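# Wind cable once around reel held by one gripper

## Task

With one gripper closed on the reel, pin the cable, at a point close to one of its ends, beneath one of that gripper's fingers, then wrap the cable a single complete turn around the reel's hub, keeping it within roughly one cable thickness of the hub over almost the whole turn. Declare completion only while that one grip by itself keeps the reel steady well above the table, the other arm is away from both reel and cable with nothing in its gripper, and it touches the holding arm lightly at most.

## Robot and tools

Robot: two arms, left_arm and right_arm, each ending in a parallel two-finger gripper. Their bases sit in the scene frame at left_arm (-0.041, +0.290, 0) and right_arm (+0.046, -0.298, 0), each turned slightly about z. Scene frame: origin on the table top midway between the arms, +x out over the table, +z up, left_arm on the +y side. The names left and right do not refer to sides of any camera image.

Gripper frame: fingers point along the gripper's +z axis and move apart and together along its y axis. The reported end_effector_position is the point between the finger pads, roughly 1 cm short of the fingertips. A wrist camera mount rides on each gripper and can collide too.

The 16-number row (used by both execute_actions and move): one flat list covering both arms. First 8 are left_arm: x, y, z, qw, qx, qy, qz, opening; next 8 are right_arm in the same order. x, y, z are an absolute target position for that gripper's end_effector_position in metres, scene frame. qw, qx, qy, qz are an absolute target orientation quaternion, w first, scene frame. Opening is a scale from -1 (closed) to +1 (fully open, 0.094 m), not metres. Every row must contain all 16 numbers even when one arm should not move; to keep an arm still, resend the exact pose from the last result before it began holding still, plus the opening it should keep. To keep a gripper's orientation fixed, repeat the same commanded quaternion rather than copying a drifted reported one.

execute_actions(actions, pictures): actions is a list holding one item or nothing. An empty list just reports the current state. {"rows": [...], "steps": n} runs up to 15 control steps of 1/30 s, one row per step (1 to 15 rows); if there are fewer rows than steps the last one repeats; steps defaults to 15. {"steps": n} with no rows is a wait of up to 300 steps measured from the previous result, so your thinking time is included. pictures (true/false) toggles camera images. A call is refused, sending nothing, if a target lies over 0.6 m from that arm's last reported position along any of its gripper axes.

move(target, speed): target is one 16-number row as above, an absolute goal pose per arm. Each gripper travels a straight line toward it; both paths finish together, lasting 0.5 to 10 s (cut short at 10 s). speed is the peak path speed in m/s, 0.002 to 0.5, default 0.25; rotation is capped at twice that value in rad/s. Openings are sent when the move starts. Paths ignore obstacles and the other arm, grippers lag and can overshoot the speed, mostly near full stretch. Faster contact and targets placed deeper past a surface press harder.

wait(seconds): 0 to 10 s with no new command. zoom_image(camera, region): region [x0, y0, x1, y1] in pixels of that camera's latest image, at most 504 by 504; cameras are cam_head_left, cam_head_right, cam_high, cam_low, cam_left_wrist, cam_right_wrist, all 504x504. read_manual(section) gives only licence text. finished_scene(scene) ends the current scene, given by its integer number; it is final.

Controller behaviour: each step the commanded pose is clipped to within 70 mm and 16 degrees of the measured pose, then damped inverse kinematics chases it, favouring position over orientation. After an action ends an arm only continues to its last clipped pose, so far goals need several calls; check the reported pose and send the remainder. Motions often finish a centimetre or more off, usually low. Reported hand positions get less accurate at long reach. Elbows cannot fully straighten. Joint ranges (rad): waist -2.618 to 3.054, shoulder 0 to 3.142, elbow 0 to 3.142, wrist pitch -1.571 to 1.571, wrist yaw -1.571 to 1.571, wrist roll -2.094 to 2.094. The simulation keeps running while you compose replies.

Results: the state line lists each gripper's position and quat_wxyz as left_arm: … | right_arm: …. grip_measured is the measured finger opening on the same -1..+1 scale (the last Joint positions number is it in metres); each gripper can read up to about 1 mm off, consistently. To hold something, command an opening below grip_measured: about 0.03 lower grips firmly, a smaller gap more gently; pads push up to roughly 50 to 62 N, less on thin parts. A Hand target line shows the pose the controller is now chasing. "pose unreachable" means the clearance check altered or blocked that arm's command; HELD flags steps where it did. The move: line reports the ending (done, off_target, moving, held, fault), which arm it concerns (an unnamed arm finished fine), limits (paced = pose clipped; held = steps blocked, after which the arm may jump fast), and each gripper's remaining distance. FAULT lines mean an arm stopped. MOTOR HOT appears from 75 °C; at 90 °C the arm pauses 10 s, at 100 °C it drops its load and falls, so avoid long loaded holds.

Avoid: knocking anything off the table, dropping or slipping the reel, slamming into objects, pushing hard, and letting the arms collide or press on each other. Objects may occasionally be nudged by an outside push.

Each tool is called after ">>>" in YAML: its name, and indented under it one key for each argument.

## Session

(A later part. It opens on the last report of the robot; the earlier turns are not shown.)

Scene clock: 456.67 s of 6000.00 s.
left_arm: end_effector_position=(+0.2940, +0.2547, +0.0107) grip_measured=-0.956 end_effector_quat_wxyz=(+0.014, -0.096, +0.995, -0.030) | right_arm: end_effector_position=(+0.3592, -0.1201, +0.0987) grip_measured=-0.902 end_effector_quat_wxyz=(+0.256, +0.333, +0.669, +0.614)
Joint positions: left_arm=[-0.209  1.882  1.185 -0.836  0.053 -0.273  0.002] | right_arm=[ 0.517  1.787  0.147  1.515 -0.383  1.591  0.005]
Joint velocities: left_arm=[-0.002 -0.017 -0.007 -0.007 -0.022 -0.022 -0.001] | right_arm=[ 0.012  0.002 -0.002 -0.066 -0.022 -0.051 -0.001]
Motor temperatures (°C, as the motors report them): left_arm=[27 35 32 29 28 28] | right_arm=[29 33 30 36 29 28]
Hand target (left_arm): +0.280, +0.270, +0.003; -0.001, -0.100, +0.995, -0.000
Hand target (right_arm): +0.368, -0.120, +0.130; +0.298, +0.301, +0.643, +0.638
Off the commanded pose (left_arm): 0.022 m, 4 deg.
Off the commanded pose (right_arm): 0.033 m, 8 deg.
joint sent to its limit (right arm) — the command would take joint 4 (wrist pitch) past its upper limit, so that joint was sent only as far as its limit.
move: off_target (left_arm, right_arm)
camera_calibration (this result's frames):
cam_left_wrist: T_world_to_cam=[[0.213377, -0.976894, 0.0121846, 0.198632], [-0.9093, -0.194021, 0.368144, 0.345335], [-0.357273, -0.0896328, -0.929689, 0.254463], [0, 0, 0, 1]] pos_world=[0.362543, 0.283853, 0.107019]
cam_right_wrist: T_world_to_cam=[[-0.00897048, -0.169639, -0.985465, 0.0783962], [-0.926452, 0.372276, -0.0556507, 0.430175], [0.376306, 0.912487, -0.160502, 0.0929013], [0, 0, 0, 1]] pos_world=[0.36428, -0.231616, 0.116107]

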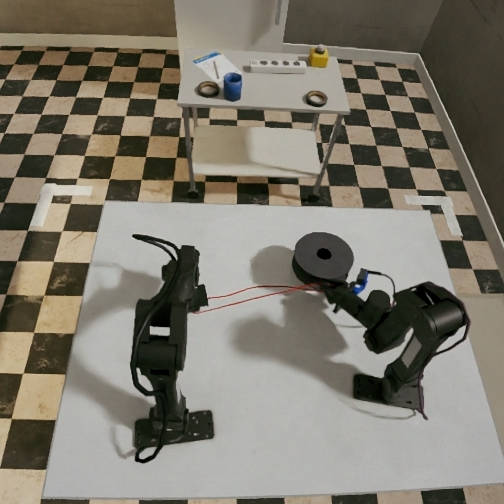

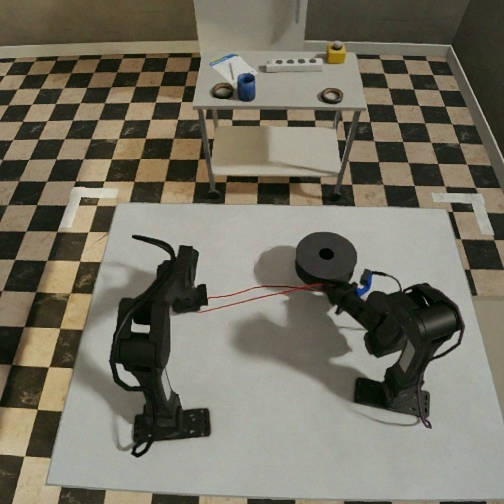

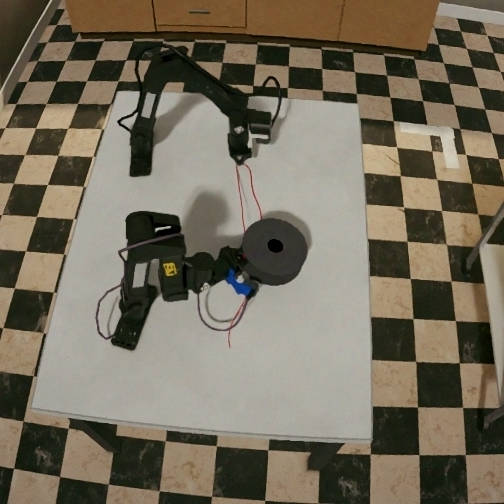

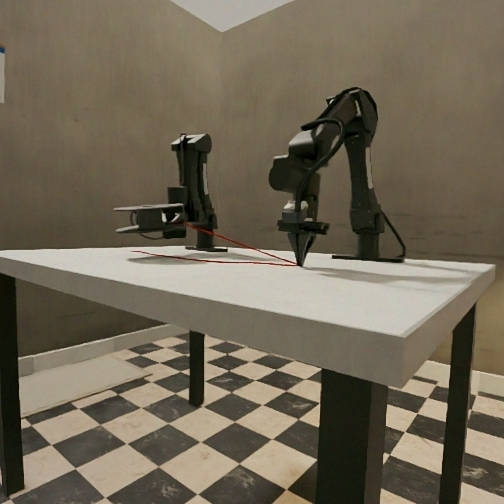

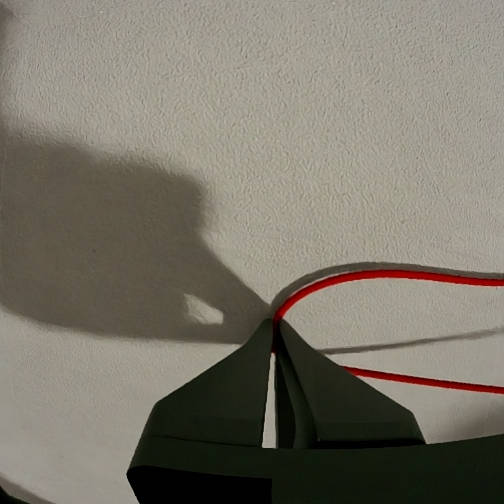

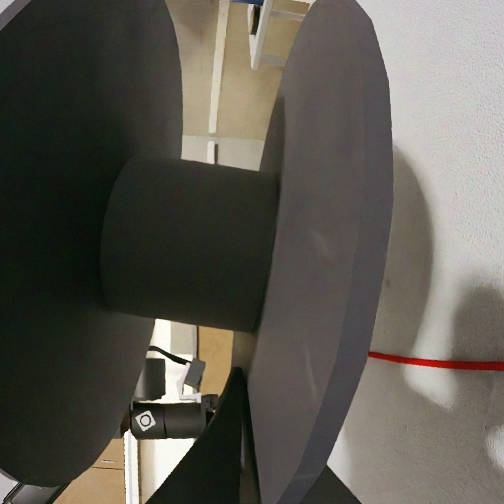

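>>> move:
  target: [0.294,0.25,0.07,0,-0.1,0.995,0,-0.5,0.36,-0.12,0.11,0.26,0.333,0.667,0.615,-1]
  speed: 0.08

>>> move:
  target: [0.31,0.07,0.13,0,-0.64,0.77,0,-0.2,0.36,-0.12,0.11,0.26,0.333,0.667,0.615,-1]
  speed: 0.2

Scene clock: 466.93 s of 6000.00 s.
left_arm: end_effector_position=(+0.2867, +0.2519, +0.0553) grip_measured=-0.503 end_effector_quat_wxyz=(-0.020, -0.102, +0.995, -0.001) | right_arm: end_effector_position=(+0.3564, -0.1211, +0.0921) grip_measured=-0.902 end_effector_quat_wxyz=(+0.237, +0.351, +0.679, +0.599)
Joint positions: left_arm=[-0.243  1.864  1.351 -1.097  0.01  -0.317  0.023] | right_arm=[ 0.517  1.716  0.147  1.385 -0.383  1.601  0.005]
Joint velocities: left_arm=[-0.017 -0.022  0.007  0.037 -0.051  0.095  0.001] | right_arm=[-0.012  0.007 -0.012  0.037 -0.022  0.022 -0.   ]
Motor temperatures (°C, as the motors report them): left_arm=[27 36 31 29 28 28] | right_arm=[29 33 30 37 29 28]
Hand target (left_arm): +0.293, +0.250, +0.070; -0.000, -0.100, +0.995, -0.000
Hand target (right_arm): +0.360, -0.120, +0.110; +0.260, +0.333, +0.666, +0.614
Off the commanded pose (left_arm): 0.017 m, 2 deg.
Off the commanded pose (right_arm): 0.018 m, 4 deg.
After step 180, 2.93 s passed at rest.
move: off_target (left_arm, right_arm)
camera_calibration (this result's frames):
cam_left_wrist: T_world_to_cam=[[0.221577, -0.973713, -0.0527898, 0.19734], [-0.878439, -0.222815, 0.422728, 0.317147], [-0.423378, -0.0472942, -0.904718, 0.299925], [0, 0, 0, 1]] pos_world=[0.36185, 0.277002, 0.147698]
cam_right_wrist: T_world_to_cam=[[-0.0705967, -0.180715, -0.980999, 0.0918841], [-0.927424, 0.374004, -0.00215619, 0.423249], [0.367287, 0.90965, -0.194003, 0.0998396], [0, 0, 0, 1]] pos_world=[0.362349, -0.232511, 0.11042]

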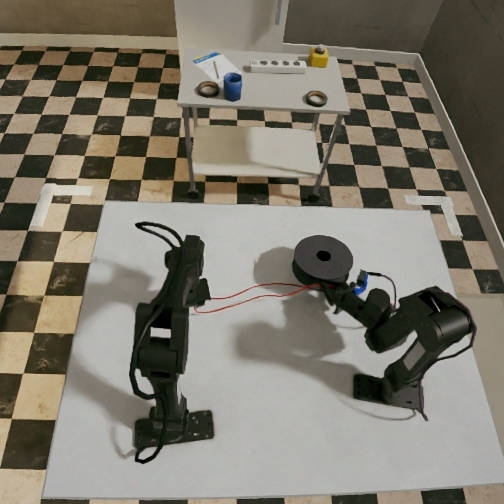

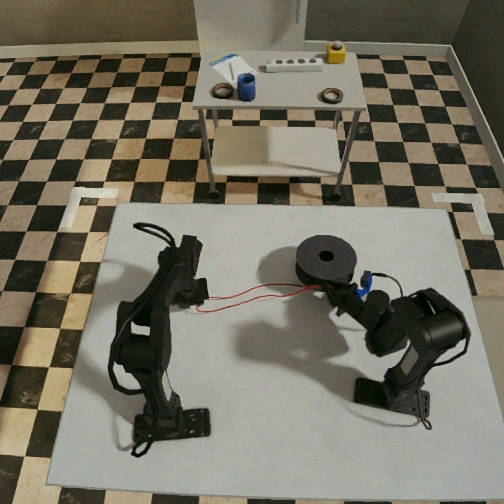

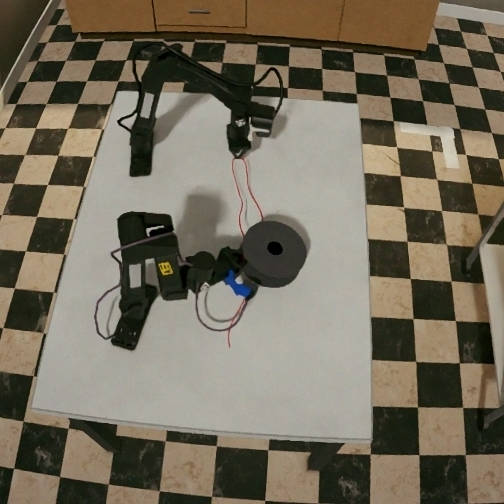

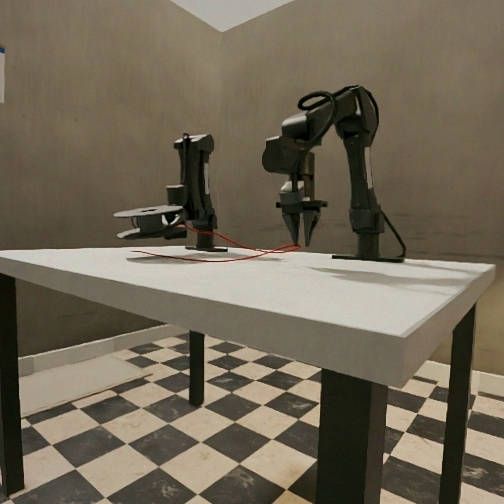

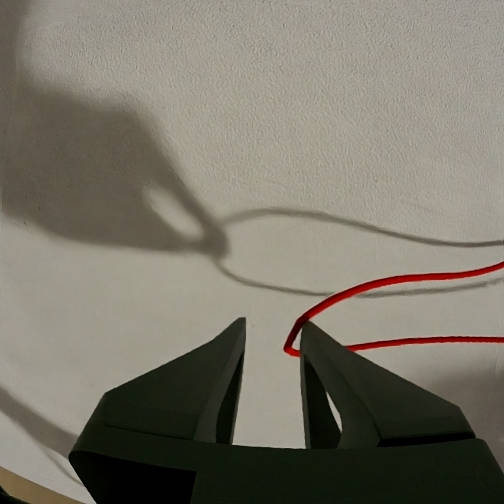

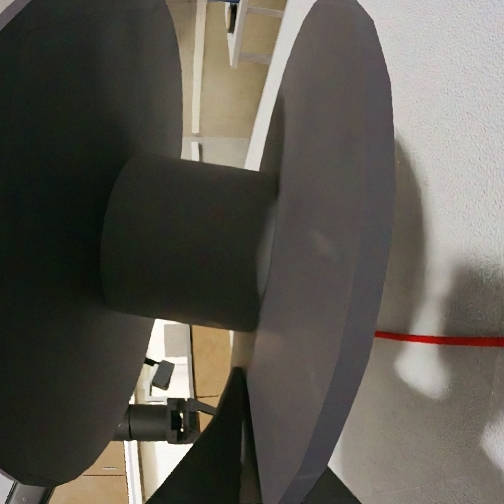

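Scene clock: 470.50 s of 6000.00 s.
left_arm: end_effector_position=(+0.3042, +0.0710, +0.1249) grip_measured=-0.203 end_effector_quat_wxyz=(-0.006, -0.639, +0.770, +0.001) | right_arm: end_effector_position=(+0.3557, -0.1218, +0.0868) grip_measured=-0.902 end_effector_quat_wxyz=(+0.230, +0.360, +0.682, +0.594)
Joint positions: left_arm=[-0.693  2.128  2.01  -1.458  0.011 -1.948  0.037] | right_arm=[ 0.517  1.716  0.147  1.363 -0.38   1.61   0.005]
Joint velocities: left_arm=[-0.002  0.007 -0.002 -0.051 -0.037 -0.051  0.   ] | right_arm=[-0.002  0.007  0.002 -0.007 -0.007 -0.066  0.   ]
Motor temperatures (°C, as the motors report them): left_arm=[27 36 32 29 28 28] | right_arm=[29 33 30 37 29 28]
Hand target (left_arm): +0.305, +0.070, +0.129; -0.001, -0.639, +0.769, +0.002
Hand target (right_arm): +0.359, -0.120, +0.110; +0.260, +0.334, +0.667, +0.614
Off the commanded pose (left_arm): 0.008 m, 1 deg.
Off the commanded pose (right_arm): 0.024 m, 6 deg.
move: off_target (right_arm)
camera_calibration (this result's frames):
cam_left_wrist: T_world_to_cam=[[0.984814, -0.163185, -0.0592674, -0.267954], [-0.127104, -0.910218, 0.394142, 0.0865685], [-0.118264, -0.380623, -0.917137, 0.294216], [0, 0, 0, 1]] pos_world=[0.309683, 0.147056, 0.219835]
cam_right_wrist: T_world_to_cam=[[-0.0973679, -0.181854, -0.978493, 0.0957372], [-0.925612, 0.377841, 0.0218836, 0.420614], [0.365735, 0.907835, -0.205116, 0.100995], [0, 0, 0, 1]] pos_world=[0.361709, -0.233202, 0.105189]

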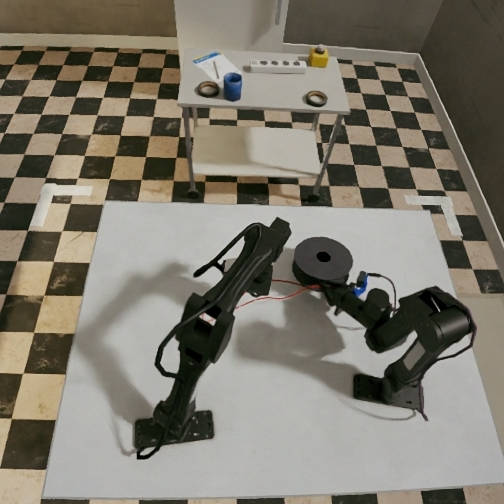

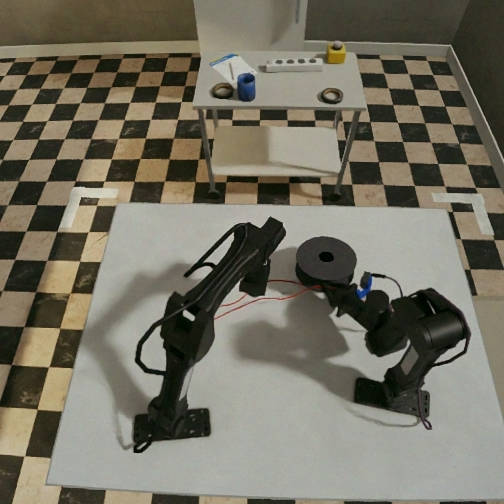

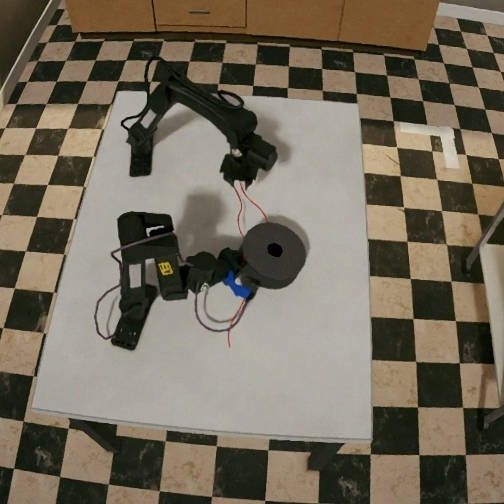

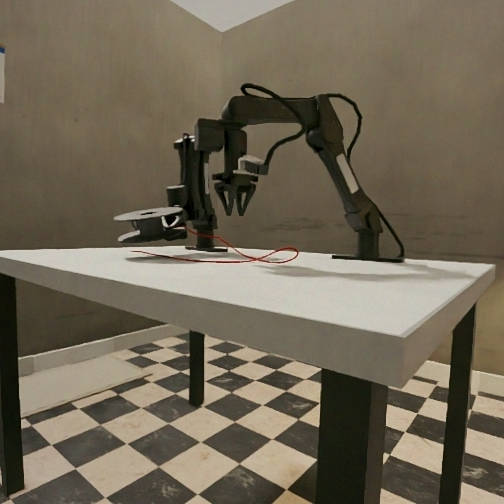

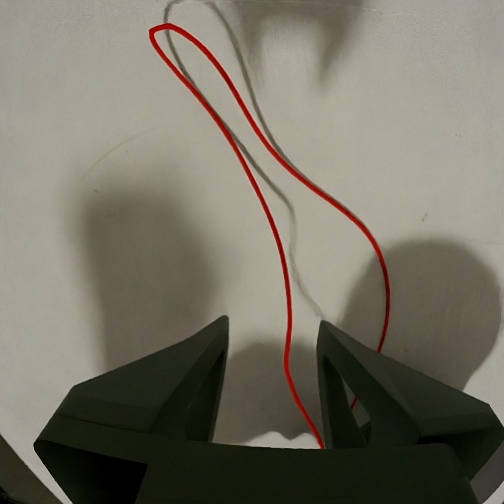

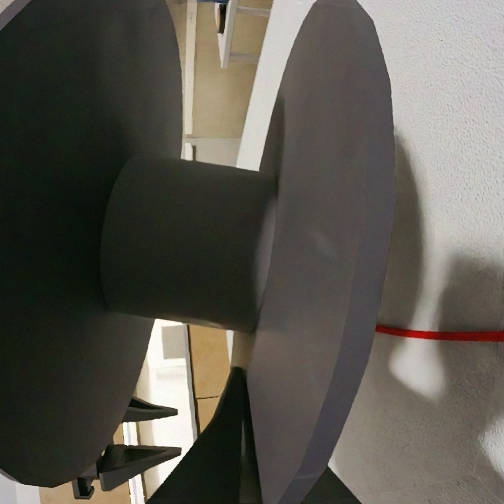

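>>> move:
  target: [0.312,0.05,0.03,0,-0.64,0.77,0,-0.2,0.36,-0.12,0.12,0.28,0.32,0.65,0.63,-1]
  speed: 0.08

>>> move:
  target: [0.312,0.05,0.03,0,-0.64,0.77,0,-0.97,0.36,-0.12,0.12,0.28,0.32,0.65,0.63,-1]

Scene clock: 477.70 s of 6000.00 s.
left_arm: end_effector_position=(+0.3143, +0.0504, +0.0343) grip_measured=-0.203 end_effector_quat_wxyz=(-0.004, -0.640, +0.768, -0.005) | right_arm: end_effector_position=(+0.3606, -0.1214, +0.1121) grip_measured=-0.902 end_effector_quat_wxyz=(+0.261, +0.339, +0.656, +0.622)
Joint positions: left_arm=[-0.721  2.216  1.789 -1.137  0.011 -1.982  0.037] | right_arm=[ 0.524  1.716  0.147  1.472 -0.359  1.616  0.005]
Joint velocities: left_arm=[0.012 0.007 0.007 0.022 0.007 0.022 0.001] | right_arm=[-0.007  0.002 -0.012  0.022 -0.037  0.037 -0.   ]
Motor temperatures (°C, as the motors report them): left_arm=[27 36 32 29 28 28] | right_arm=[29 33 29 37 29 28]
Hand target (left_arm): +0.312, +0.050, +0.030; -0.000, -0.639, +0.769, +0.000
Hand target (right_arm): +0.359, -0.120, +0.120; +0.280, +0.322, +0.650, +0.629
Off the commanded pose (left_arm): 0.005 m, 1 deg.
Off the commanded pose (right_arm): 0.008 m, 3 deg.
move: off_target (right_arm)
camera_calibration (this result's frames):
cam_left_wrist: T_world_to_cam=[[0.986181, -0.158622, -0.0478051, -0.287708], [-0.126812, -0.908449, 0.398295, 0.104553], [-0.106607, -0.386729, -0.916011, 0.201115], [0, 0, 0, 1]] pos_world=[0.318431, 0.127121, 0.128826]
cam_right_wrist: T_world_to_cam=[[-0.00103553, -0.144512, -0.989503, 0.0920849], [-0.9182, 0.392096, -0.0563027, 0.432237], [0.396116, 0.908503, -0.133097, 0.0850053], [0, 0, 0, 1]] pos_world=[0.363304, -0.233399, 0.126768]

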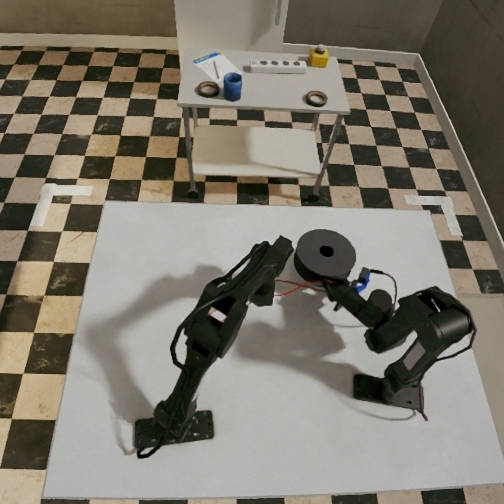

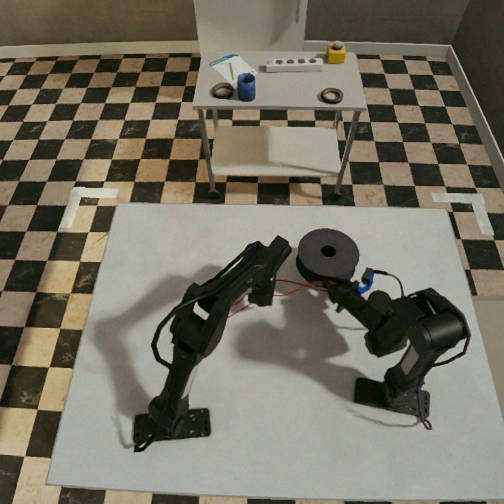

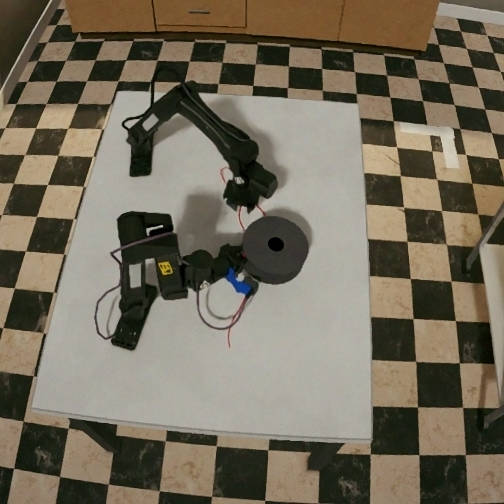

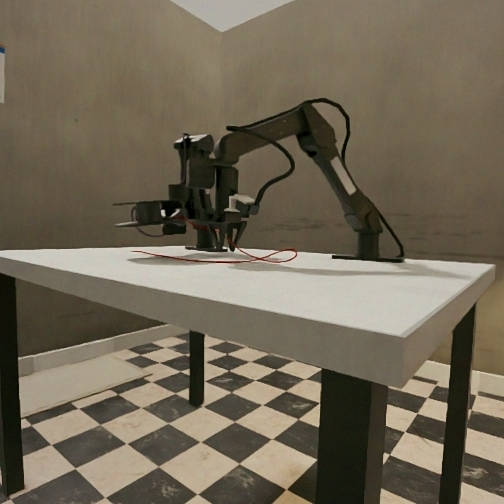

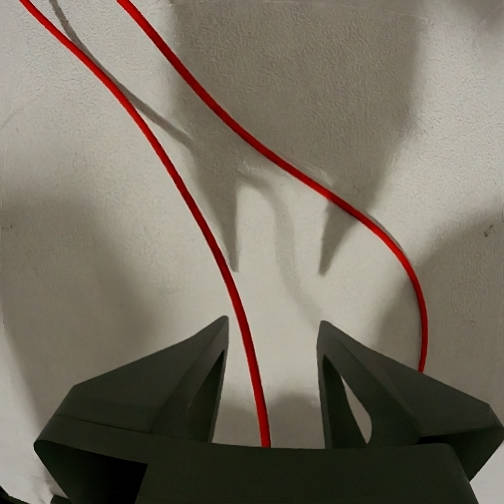

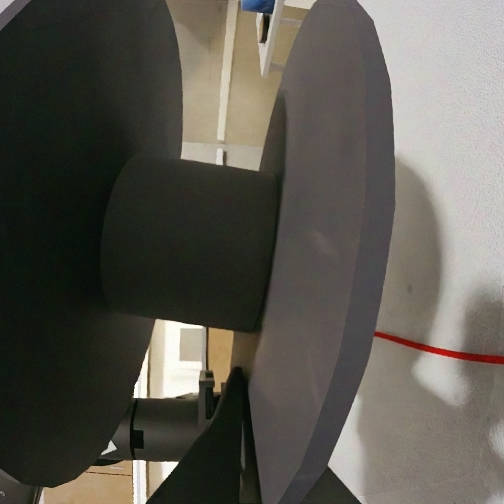

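Scene clock: 478.47 s of 6000.00 s.
left_arm: end_effector_position=(+0.3147, +0.0502, +0.0343) grip_measured=-0.958 end_effector_quat_wxyz=(-0.004, -0.640, +0.768, -0.006) | right_arm: end_effector_position=(+0.3606, -0.1214, +0.1119) grip_measured=-0.902 end_effector_quat_wxyz=(+0.261, +0.340, +0.656, +0.622)
Joint positions: left_arm=[-0.721  2.216  1.789 -1.135  0.011 -1.982  0.002] | right_arm=[ 0.524  1.716  0.147  1.471 -0.359  1.617  0.005]
Joint velocities: left_arm=[ 0.002  0.007  0.002 -0.037 -0.007  0.007  0.   ] | right_arm=[-0.007 -0.007  0.002  0.11  -0.037  0.037  0.001]
Motor temperatures (°C, as the motors report them): left_arm=[27 36 32 29 28 28] | right_arm=[29 33 29 37 29 28]
Hand target (left_arm): +0.312, +0.050, +0.030; +0.000, -0.639, +0.769, -0.000
Hand target (right_arm): +0.360, -0.120, +0.120; +0.279, +0.321, +0.651, +0.629
Off the commanded pose (left_arm): 0.005 m, 1 deg.
Off the commanded pose (right_arm): 0.008 m, 3 deg.
move: off_target (right_arm)
camera_calibration (this result's frames):
cam_left_wrist: T_world_to_cam=[[0.986256, -0.158672, -0.0460749, -0.288218], [-0.127443, -0.908025, 0.39906, 0.104513], [-0.105157, -0.387703, -0.915767, 0.200641], [0, 0, 0, 1]] pos_world=[0.318675, 0.126957, 0.128754]
cam_right_wrist: T_world_to_cam=[[-0.00259698, -0.144307, -0.98953, 0.0924073], [-0.91826, 0.392171, -0.0547817, 0.432063], [0.39597, 0.908503, -0.133529, 0.0850883], [0, 0, 0, 1]] pos_world=[0.363294, -0.233411, 0.126471]

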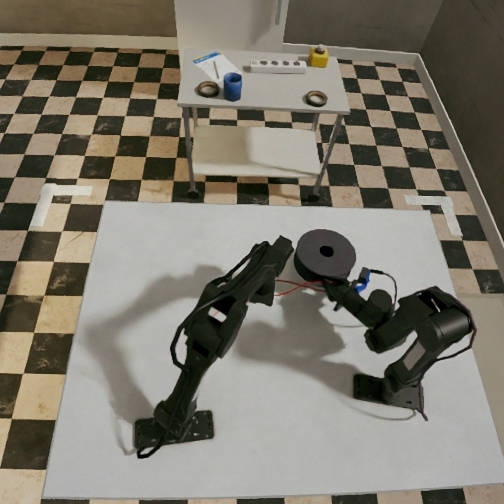

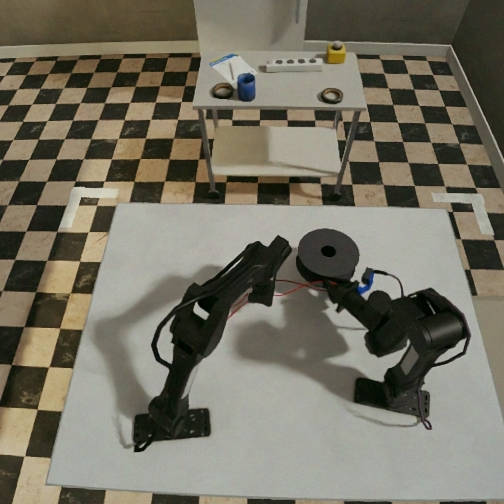

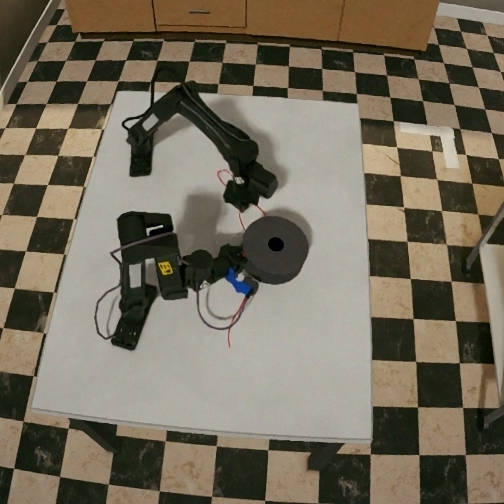

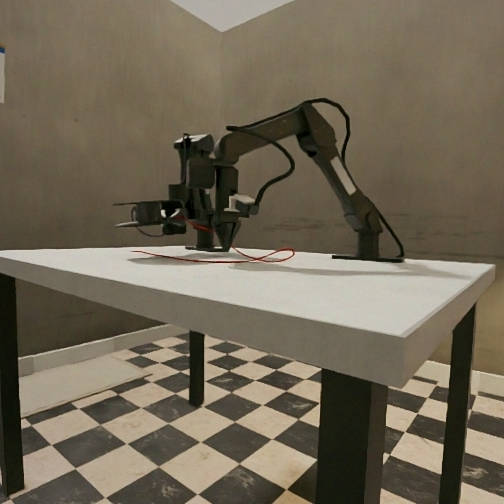

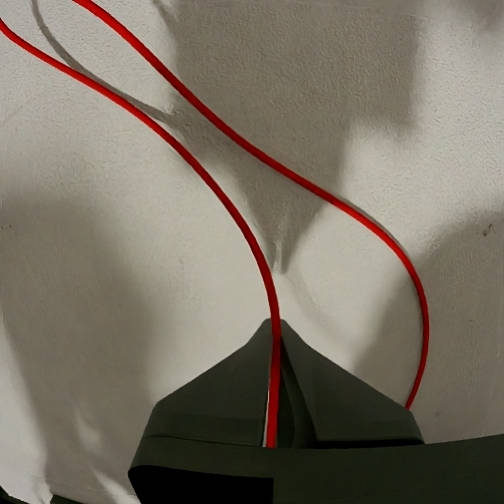

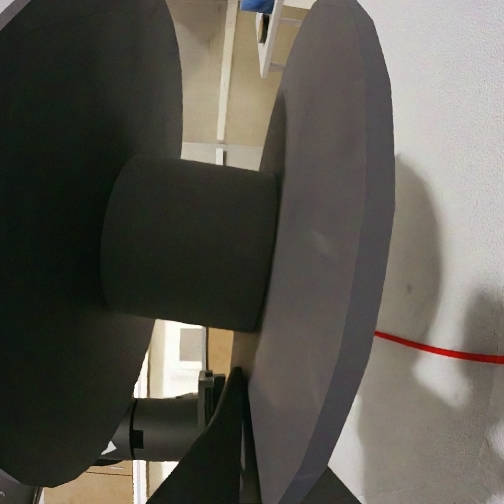

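>>> move:
  target: [0.31,0.06,0.165,0,-0.64,0.77,0,-0.97,0.36,-0.12,0.12,0.28,0.32,0.65,0.63,-1]
  speed: 0.1

>>> move:
  target: [0.28,0.22,0.17,0,-0.64,0.77,0,-0.97,0.24,0.03,0.11,0.153,0.153,0.69,0.69,-1]
  speed: 0.08

>>> move:
  target: [0.40,0.18,0.18,0.08,-0.5,0.86,0.04,-0.97,0.24,0.03,0.11,0.153,0.153,0.69,0.69,-1]
  speed: 0.08

Scene clock: 484.90 s of 6000.00 s.
left_arm: end_effector_position=(+0.3105, +0.0530, +0.1452) grip_measured=-0.958 end_effector_quat_wxyz=(-0.001, -0.638, +0.770, -0.015) | right_arm: end_effector_position=(+0.3602, -0.1201, +0.1150) grip_measured=-0.902 end_effector_quat_wxyz=(+0.263, +0.335, +0.654, +0.626)
Joint positions: left_arm=[-0.721  2.183  2.178 -1.539  0.011 -1.976  0.002] | right_arm=[ 0.527  1.716  0.147  1.484 -0.359  1.617  0.005]
Joint velocities: left_arm=[-0.002  0.002  0.002 -0.037  0.051 -0.022 -0.   ] | right_arm=[-0.007  0.017  0.017 -0.037  0.037 -0.007 -0.001]
Motor temperatures (°C, as the motors report them): left_arm=[27 37 32 29 28 28] | right_arm=[29 33 29 38 29 28]
Hand target (left_arm): +0.310, +0.060, +0.164; +0.007, -0.639, +0.769, -0.024
Hand target (right_arm): +0.360, -0.120, +0.120; +0.280, +0.321, +0.651, +0.629
Off the commanded pose (left_arm): 0.021 m, 2 deg.
Off the commanded pose (right_arm): 0.005 m, 3 deg.
joint sent to its limit (left arm) — the command would take joint 4 (wrist pitch) past its lower limit, so that joint was sent only as far as its limit.
move: off_target (left_arm, right_arm)
camera_calibration (this result's frames):
cam_left_wrist: T_world_to_cam=[[0.98597, -0.164321, -0.0293442, -0.28051], [-0.13844, -0.903224, 0.406227, 0.0644518], [-0.0932559, -0.396465, -0.913301, 0.299211], [0, 0, 0, 1]] pos_world=[0.313401, 0.130748, 0.238856]
cam_right_wrist: T_world_to_cam=[[0.0101729, -0.139639, -0.99015, 0.0917462], [-0.919001, 0.388976, -0.0642983, 0.432337], [0.394123, 0.910603, -0.124371, 0.0843575], [0, 0, 0, 1]] pos_world=[0.363138, -0.232174, 0.129133]

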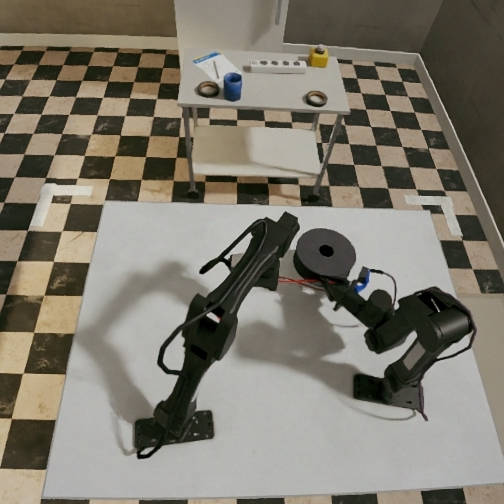

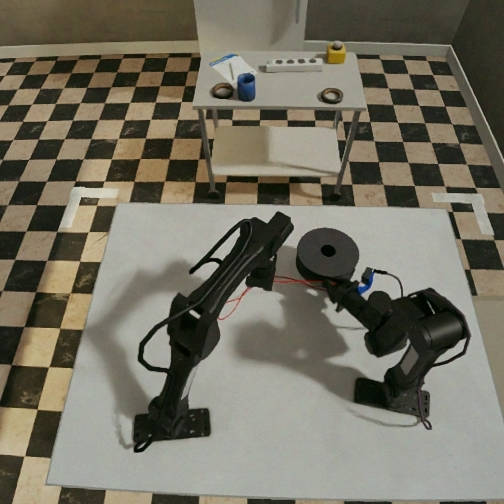

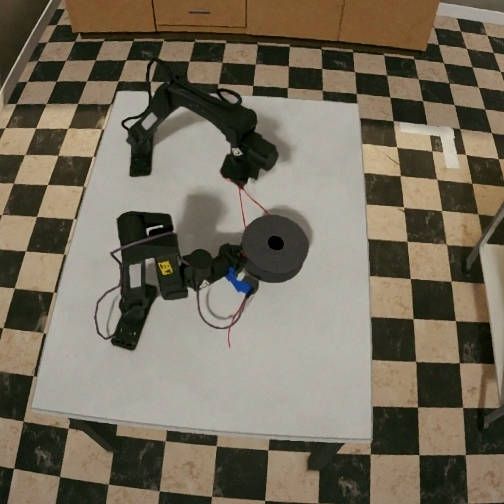

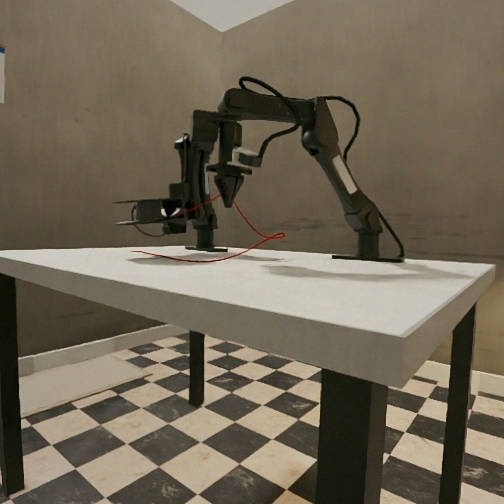

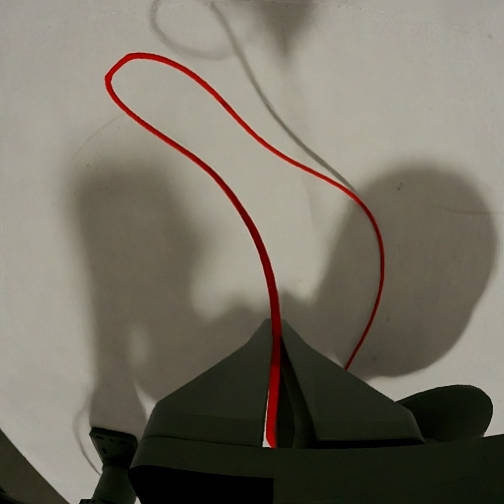

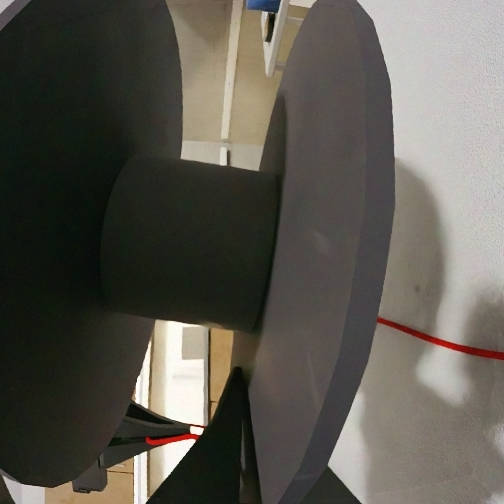

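Scene clock: 488.03 s of 6000.00 s.
left_arm: end_effector_position=(+0.2788, +0.1898, +0.1604) grip_measured=-0.958 end_effector_quat_wxyz=(-0.049, -0.627, +0.777, -0.015) | right_arm: end_effector_position=(+0.2409, +0.0324, +0.1223) grip_measured=-0.902 end_effector_quat_wxyz=(+0.136, +0.166, +0.695, +0.687)
Joint positions: left_arm=[-0.386  1.851  1.753 -1.506  0.096 -1.613  0.002] | right_arm=[ 1.135  1.822  0.215  1.586 -0.195  1.606  0.005]
Joint velocities: left_arm=[ 0.012  0.007  0.012 -0.022  0.022  0.007 -0.001] | right_arm=[ 0.007  0.002 -0.002 -0.007  0.066 -0.066 -0.001]
Motor temperatures (°C, as the motors report them): left_arm=[27 37 32 29 28 28] | right_arm=[29 32 29 38 29 28]
Hand target (left_arm): +0.283, +0.219, +0.171; -0.001, -0.640, +0.768, -0.001
Hand target (right_arm): +0.240, +0.031, +0.111; +0.144, +0.161, +0.708, +0.673
Off the commanded pose (left_arm): 0.032 m, 6 deg.
Off the commanded pose (right_arm): 0.013 m, 3 deg.
joint sent to its limit (right arm) — the command would take joint 4 (wrist pitch) past its upper limit, so that joint was sent only as far as its limit.
move: off_target (left_arm, right_arm)
camera_calibration (this result's frames):
cam_left_wrist: T_world_to_cam=[[0.976791, -0.194893, -0.0888552, -0.208427], [-0.131365, -0.872749, 0.470162, 0.159373], [-0.16918, -0.447578, -0.878096, 0.389594], [0, 0, 0, 1]] pos_world=[0.290437, 0.272845, 0.248649]
cam_right_wrist: T_world_to_cam=[[0.126381, -0.0840145, -0.988418, 0.0914199], [-0.991556, -0.0398881, -0.123392, 0.302445], [-0.0290594, 0.995666, -0.0883462, 0.0882542], [0, 0, 0, 1]] pos_world=[0.290902, -0.0681272, 0.135477]

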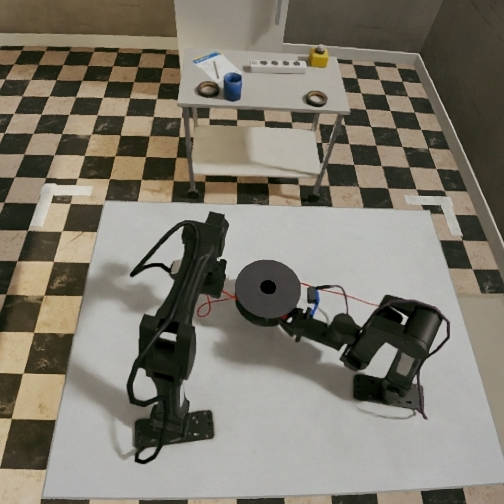

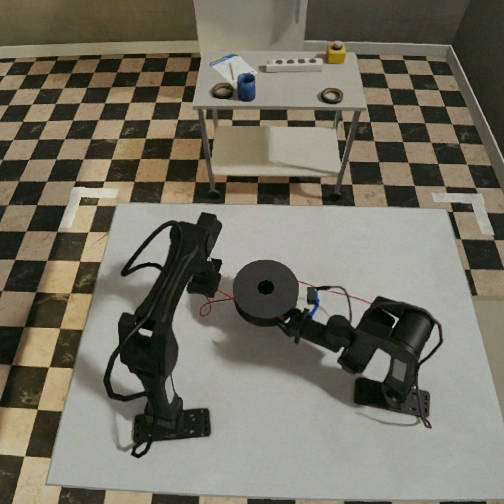

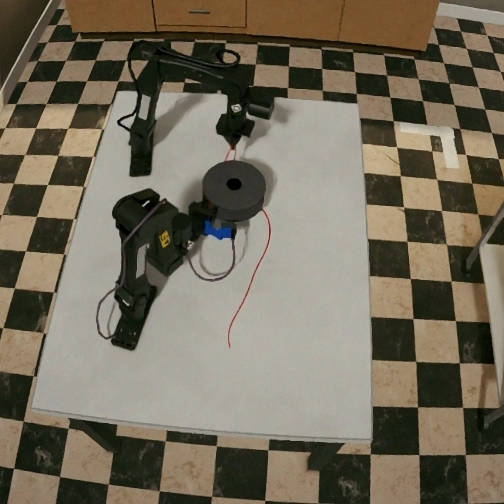

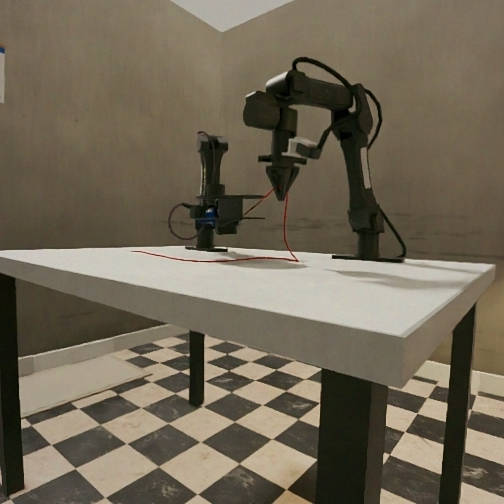

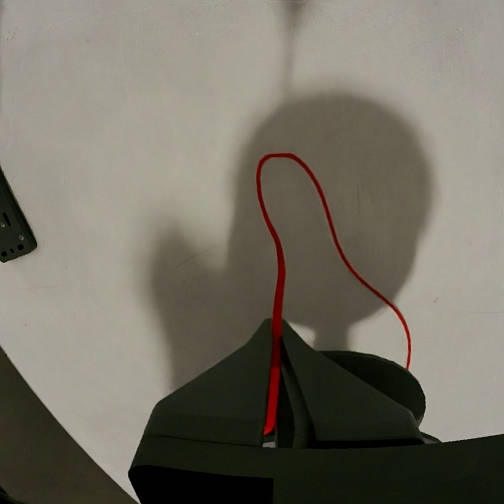

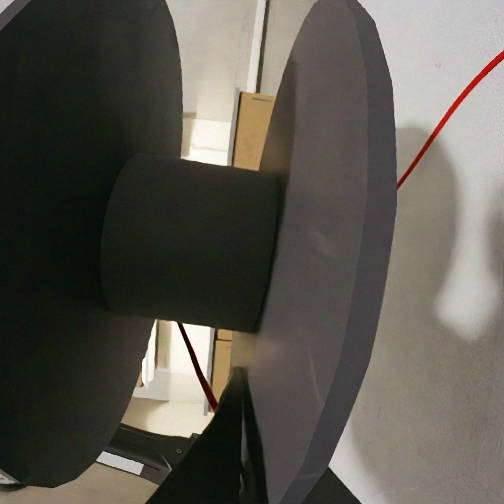

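Scene clock: 490.93 s of 6000.00 s.
left_arm: end_effector_position=(+0.3760, +0.1432, +0.1588) grip_measured=-0.958 end_effector_quat_wxyz=(+0.038, -0.484, +0.874, -0.019) | right_arm: end_effector_position=(+0.2557, +0.0272, +0.1250) grip_measured=-0.920 end_effector_quat_wxyz=(+0.169, +0.187, +0.686, +0.682)
Joint positions: left_arm=[-0.484  2.237  2.32  -1.575 -0.032 -1.364  0.002] | right_arm=[ 1.13   1.822  0.224  1.586 -0.12   1.593  0.004]
Joint velocities: left_arm=[-0.002 -0.002 -0.017 -0.007  0.037 -0.007 -0.   ] | right_arm=[-0.022  0.002  0.002 -0.007  0.051  0.051  0.   ]
Motor temperatures (°C, as the motors report them): left_arm=[27 37 32 29 28 28] | right_arm=[29 32 29 37 29 28]
Hand target (left_arm): +0.396, +0.178, +0.179; +0.109, -0.500, +0.859, +0.002
Hand target (right_arm): +0.240, +0.030, +0.111; +0.148, +0.160, +0.709, +0.671
Off the commanded pose (left_arm): 0.049 m, 9 deg.
Off the commanded pose (right_arm): 0.022 m, 4 deg.
joint sent to its limit (left arm) — the command would take joint 4 (wrist pitch) past its lower limit, so that joint was sent only as far as its limit.
joint sent to its limit (right arm) — the command would take joint 4 (wrist pitch) past its upper limit, so that joint was sent only as far as its limit.
move: off_target (left_arm, right_arm)
camera_calibration (this result's frames):
cam_left_wrist: T_world_to_cam=[[0.859104, -0.51132, 0.0221834, -0.240713], [-0.486739, -0.802869, 0.344219, 0.275883], [-0.158196, -0.306518, -0.938627, 0.369103], [0, 0, 0, 1]] pos_world=[0.399472, 0.211553, 0.256826]
cam_right_wrist: T_world_to_cam=[[0.13698, -0.0937239, -0.98613, 0.0890448], [-0.989204, 0.0393906, -0.141151, 0.316759], [0.0520734, 0.994819, -0.0873163, 0.073203], [0, 0, 0, 1]] pos_world=[0.29733, -0.0769554, 0.138912]

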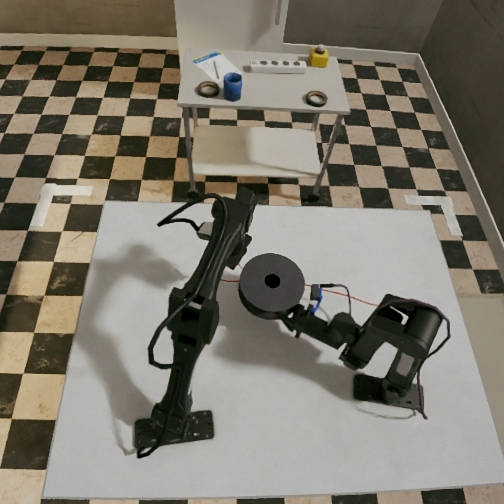

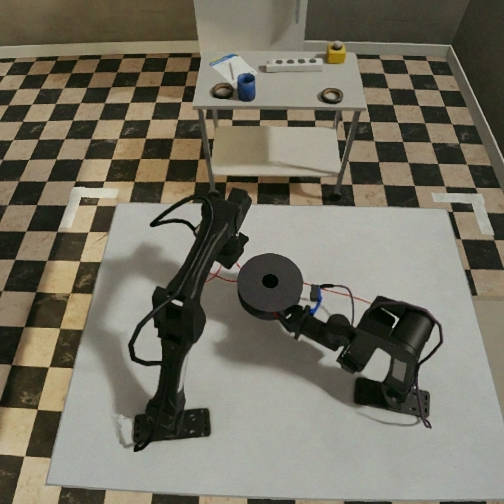

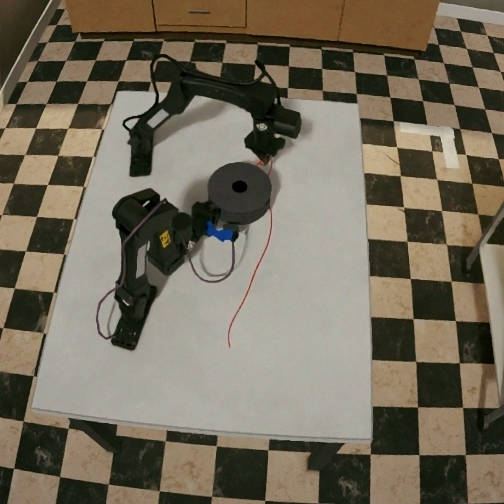

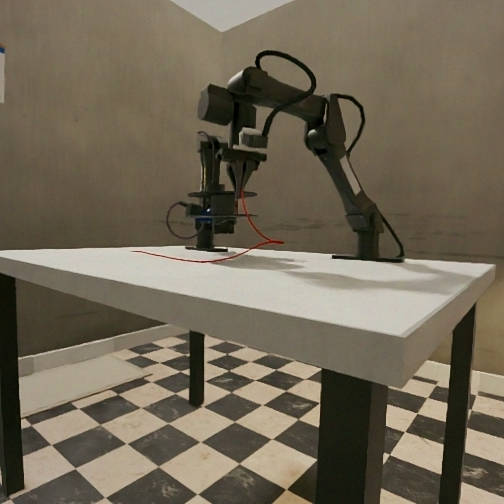

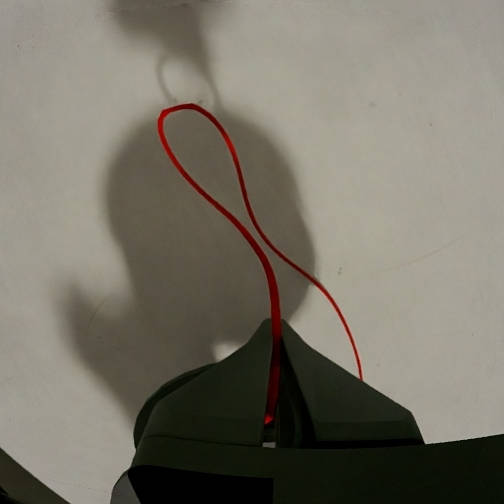

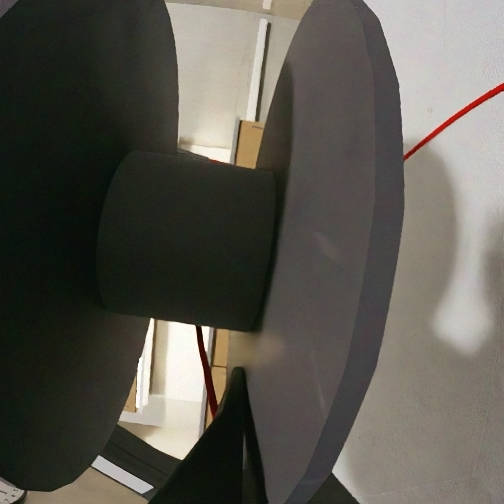

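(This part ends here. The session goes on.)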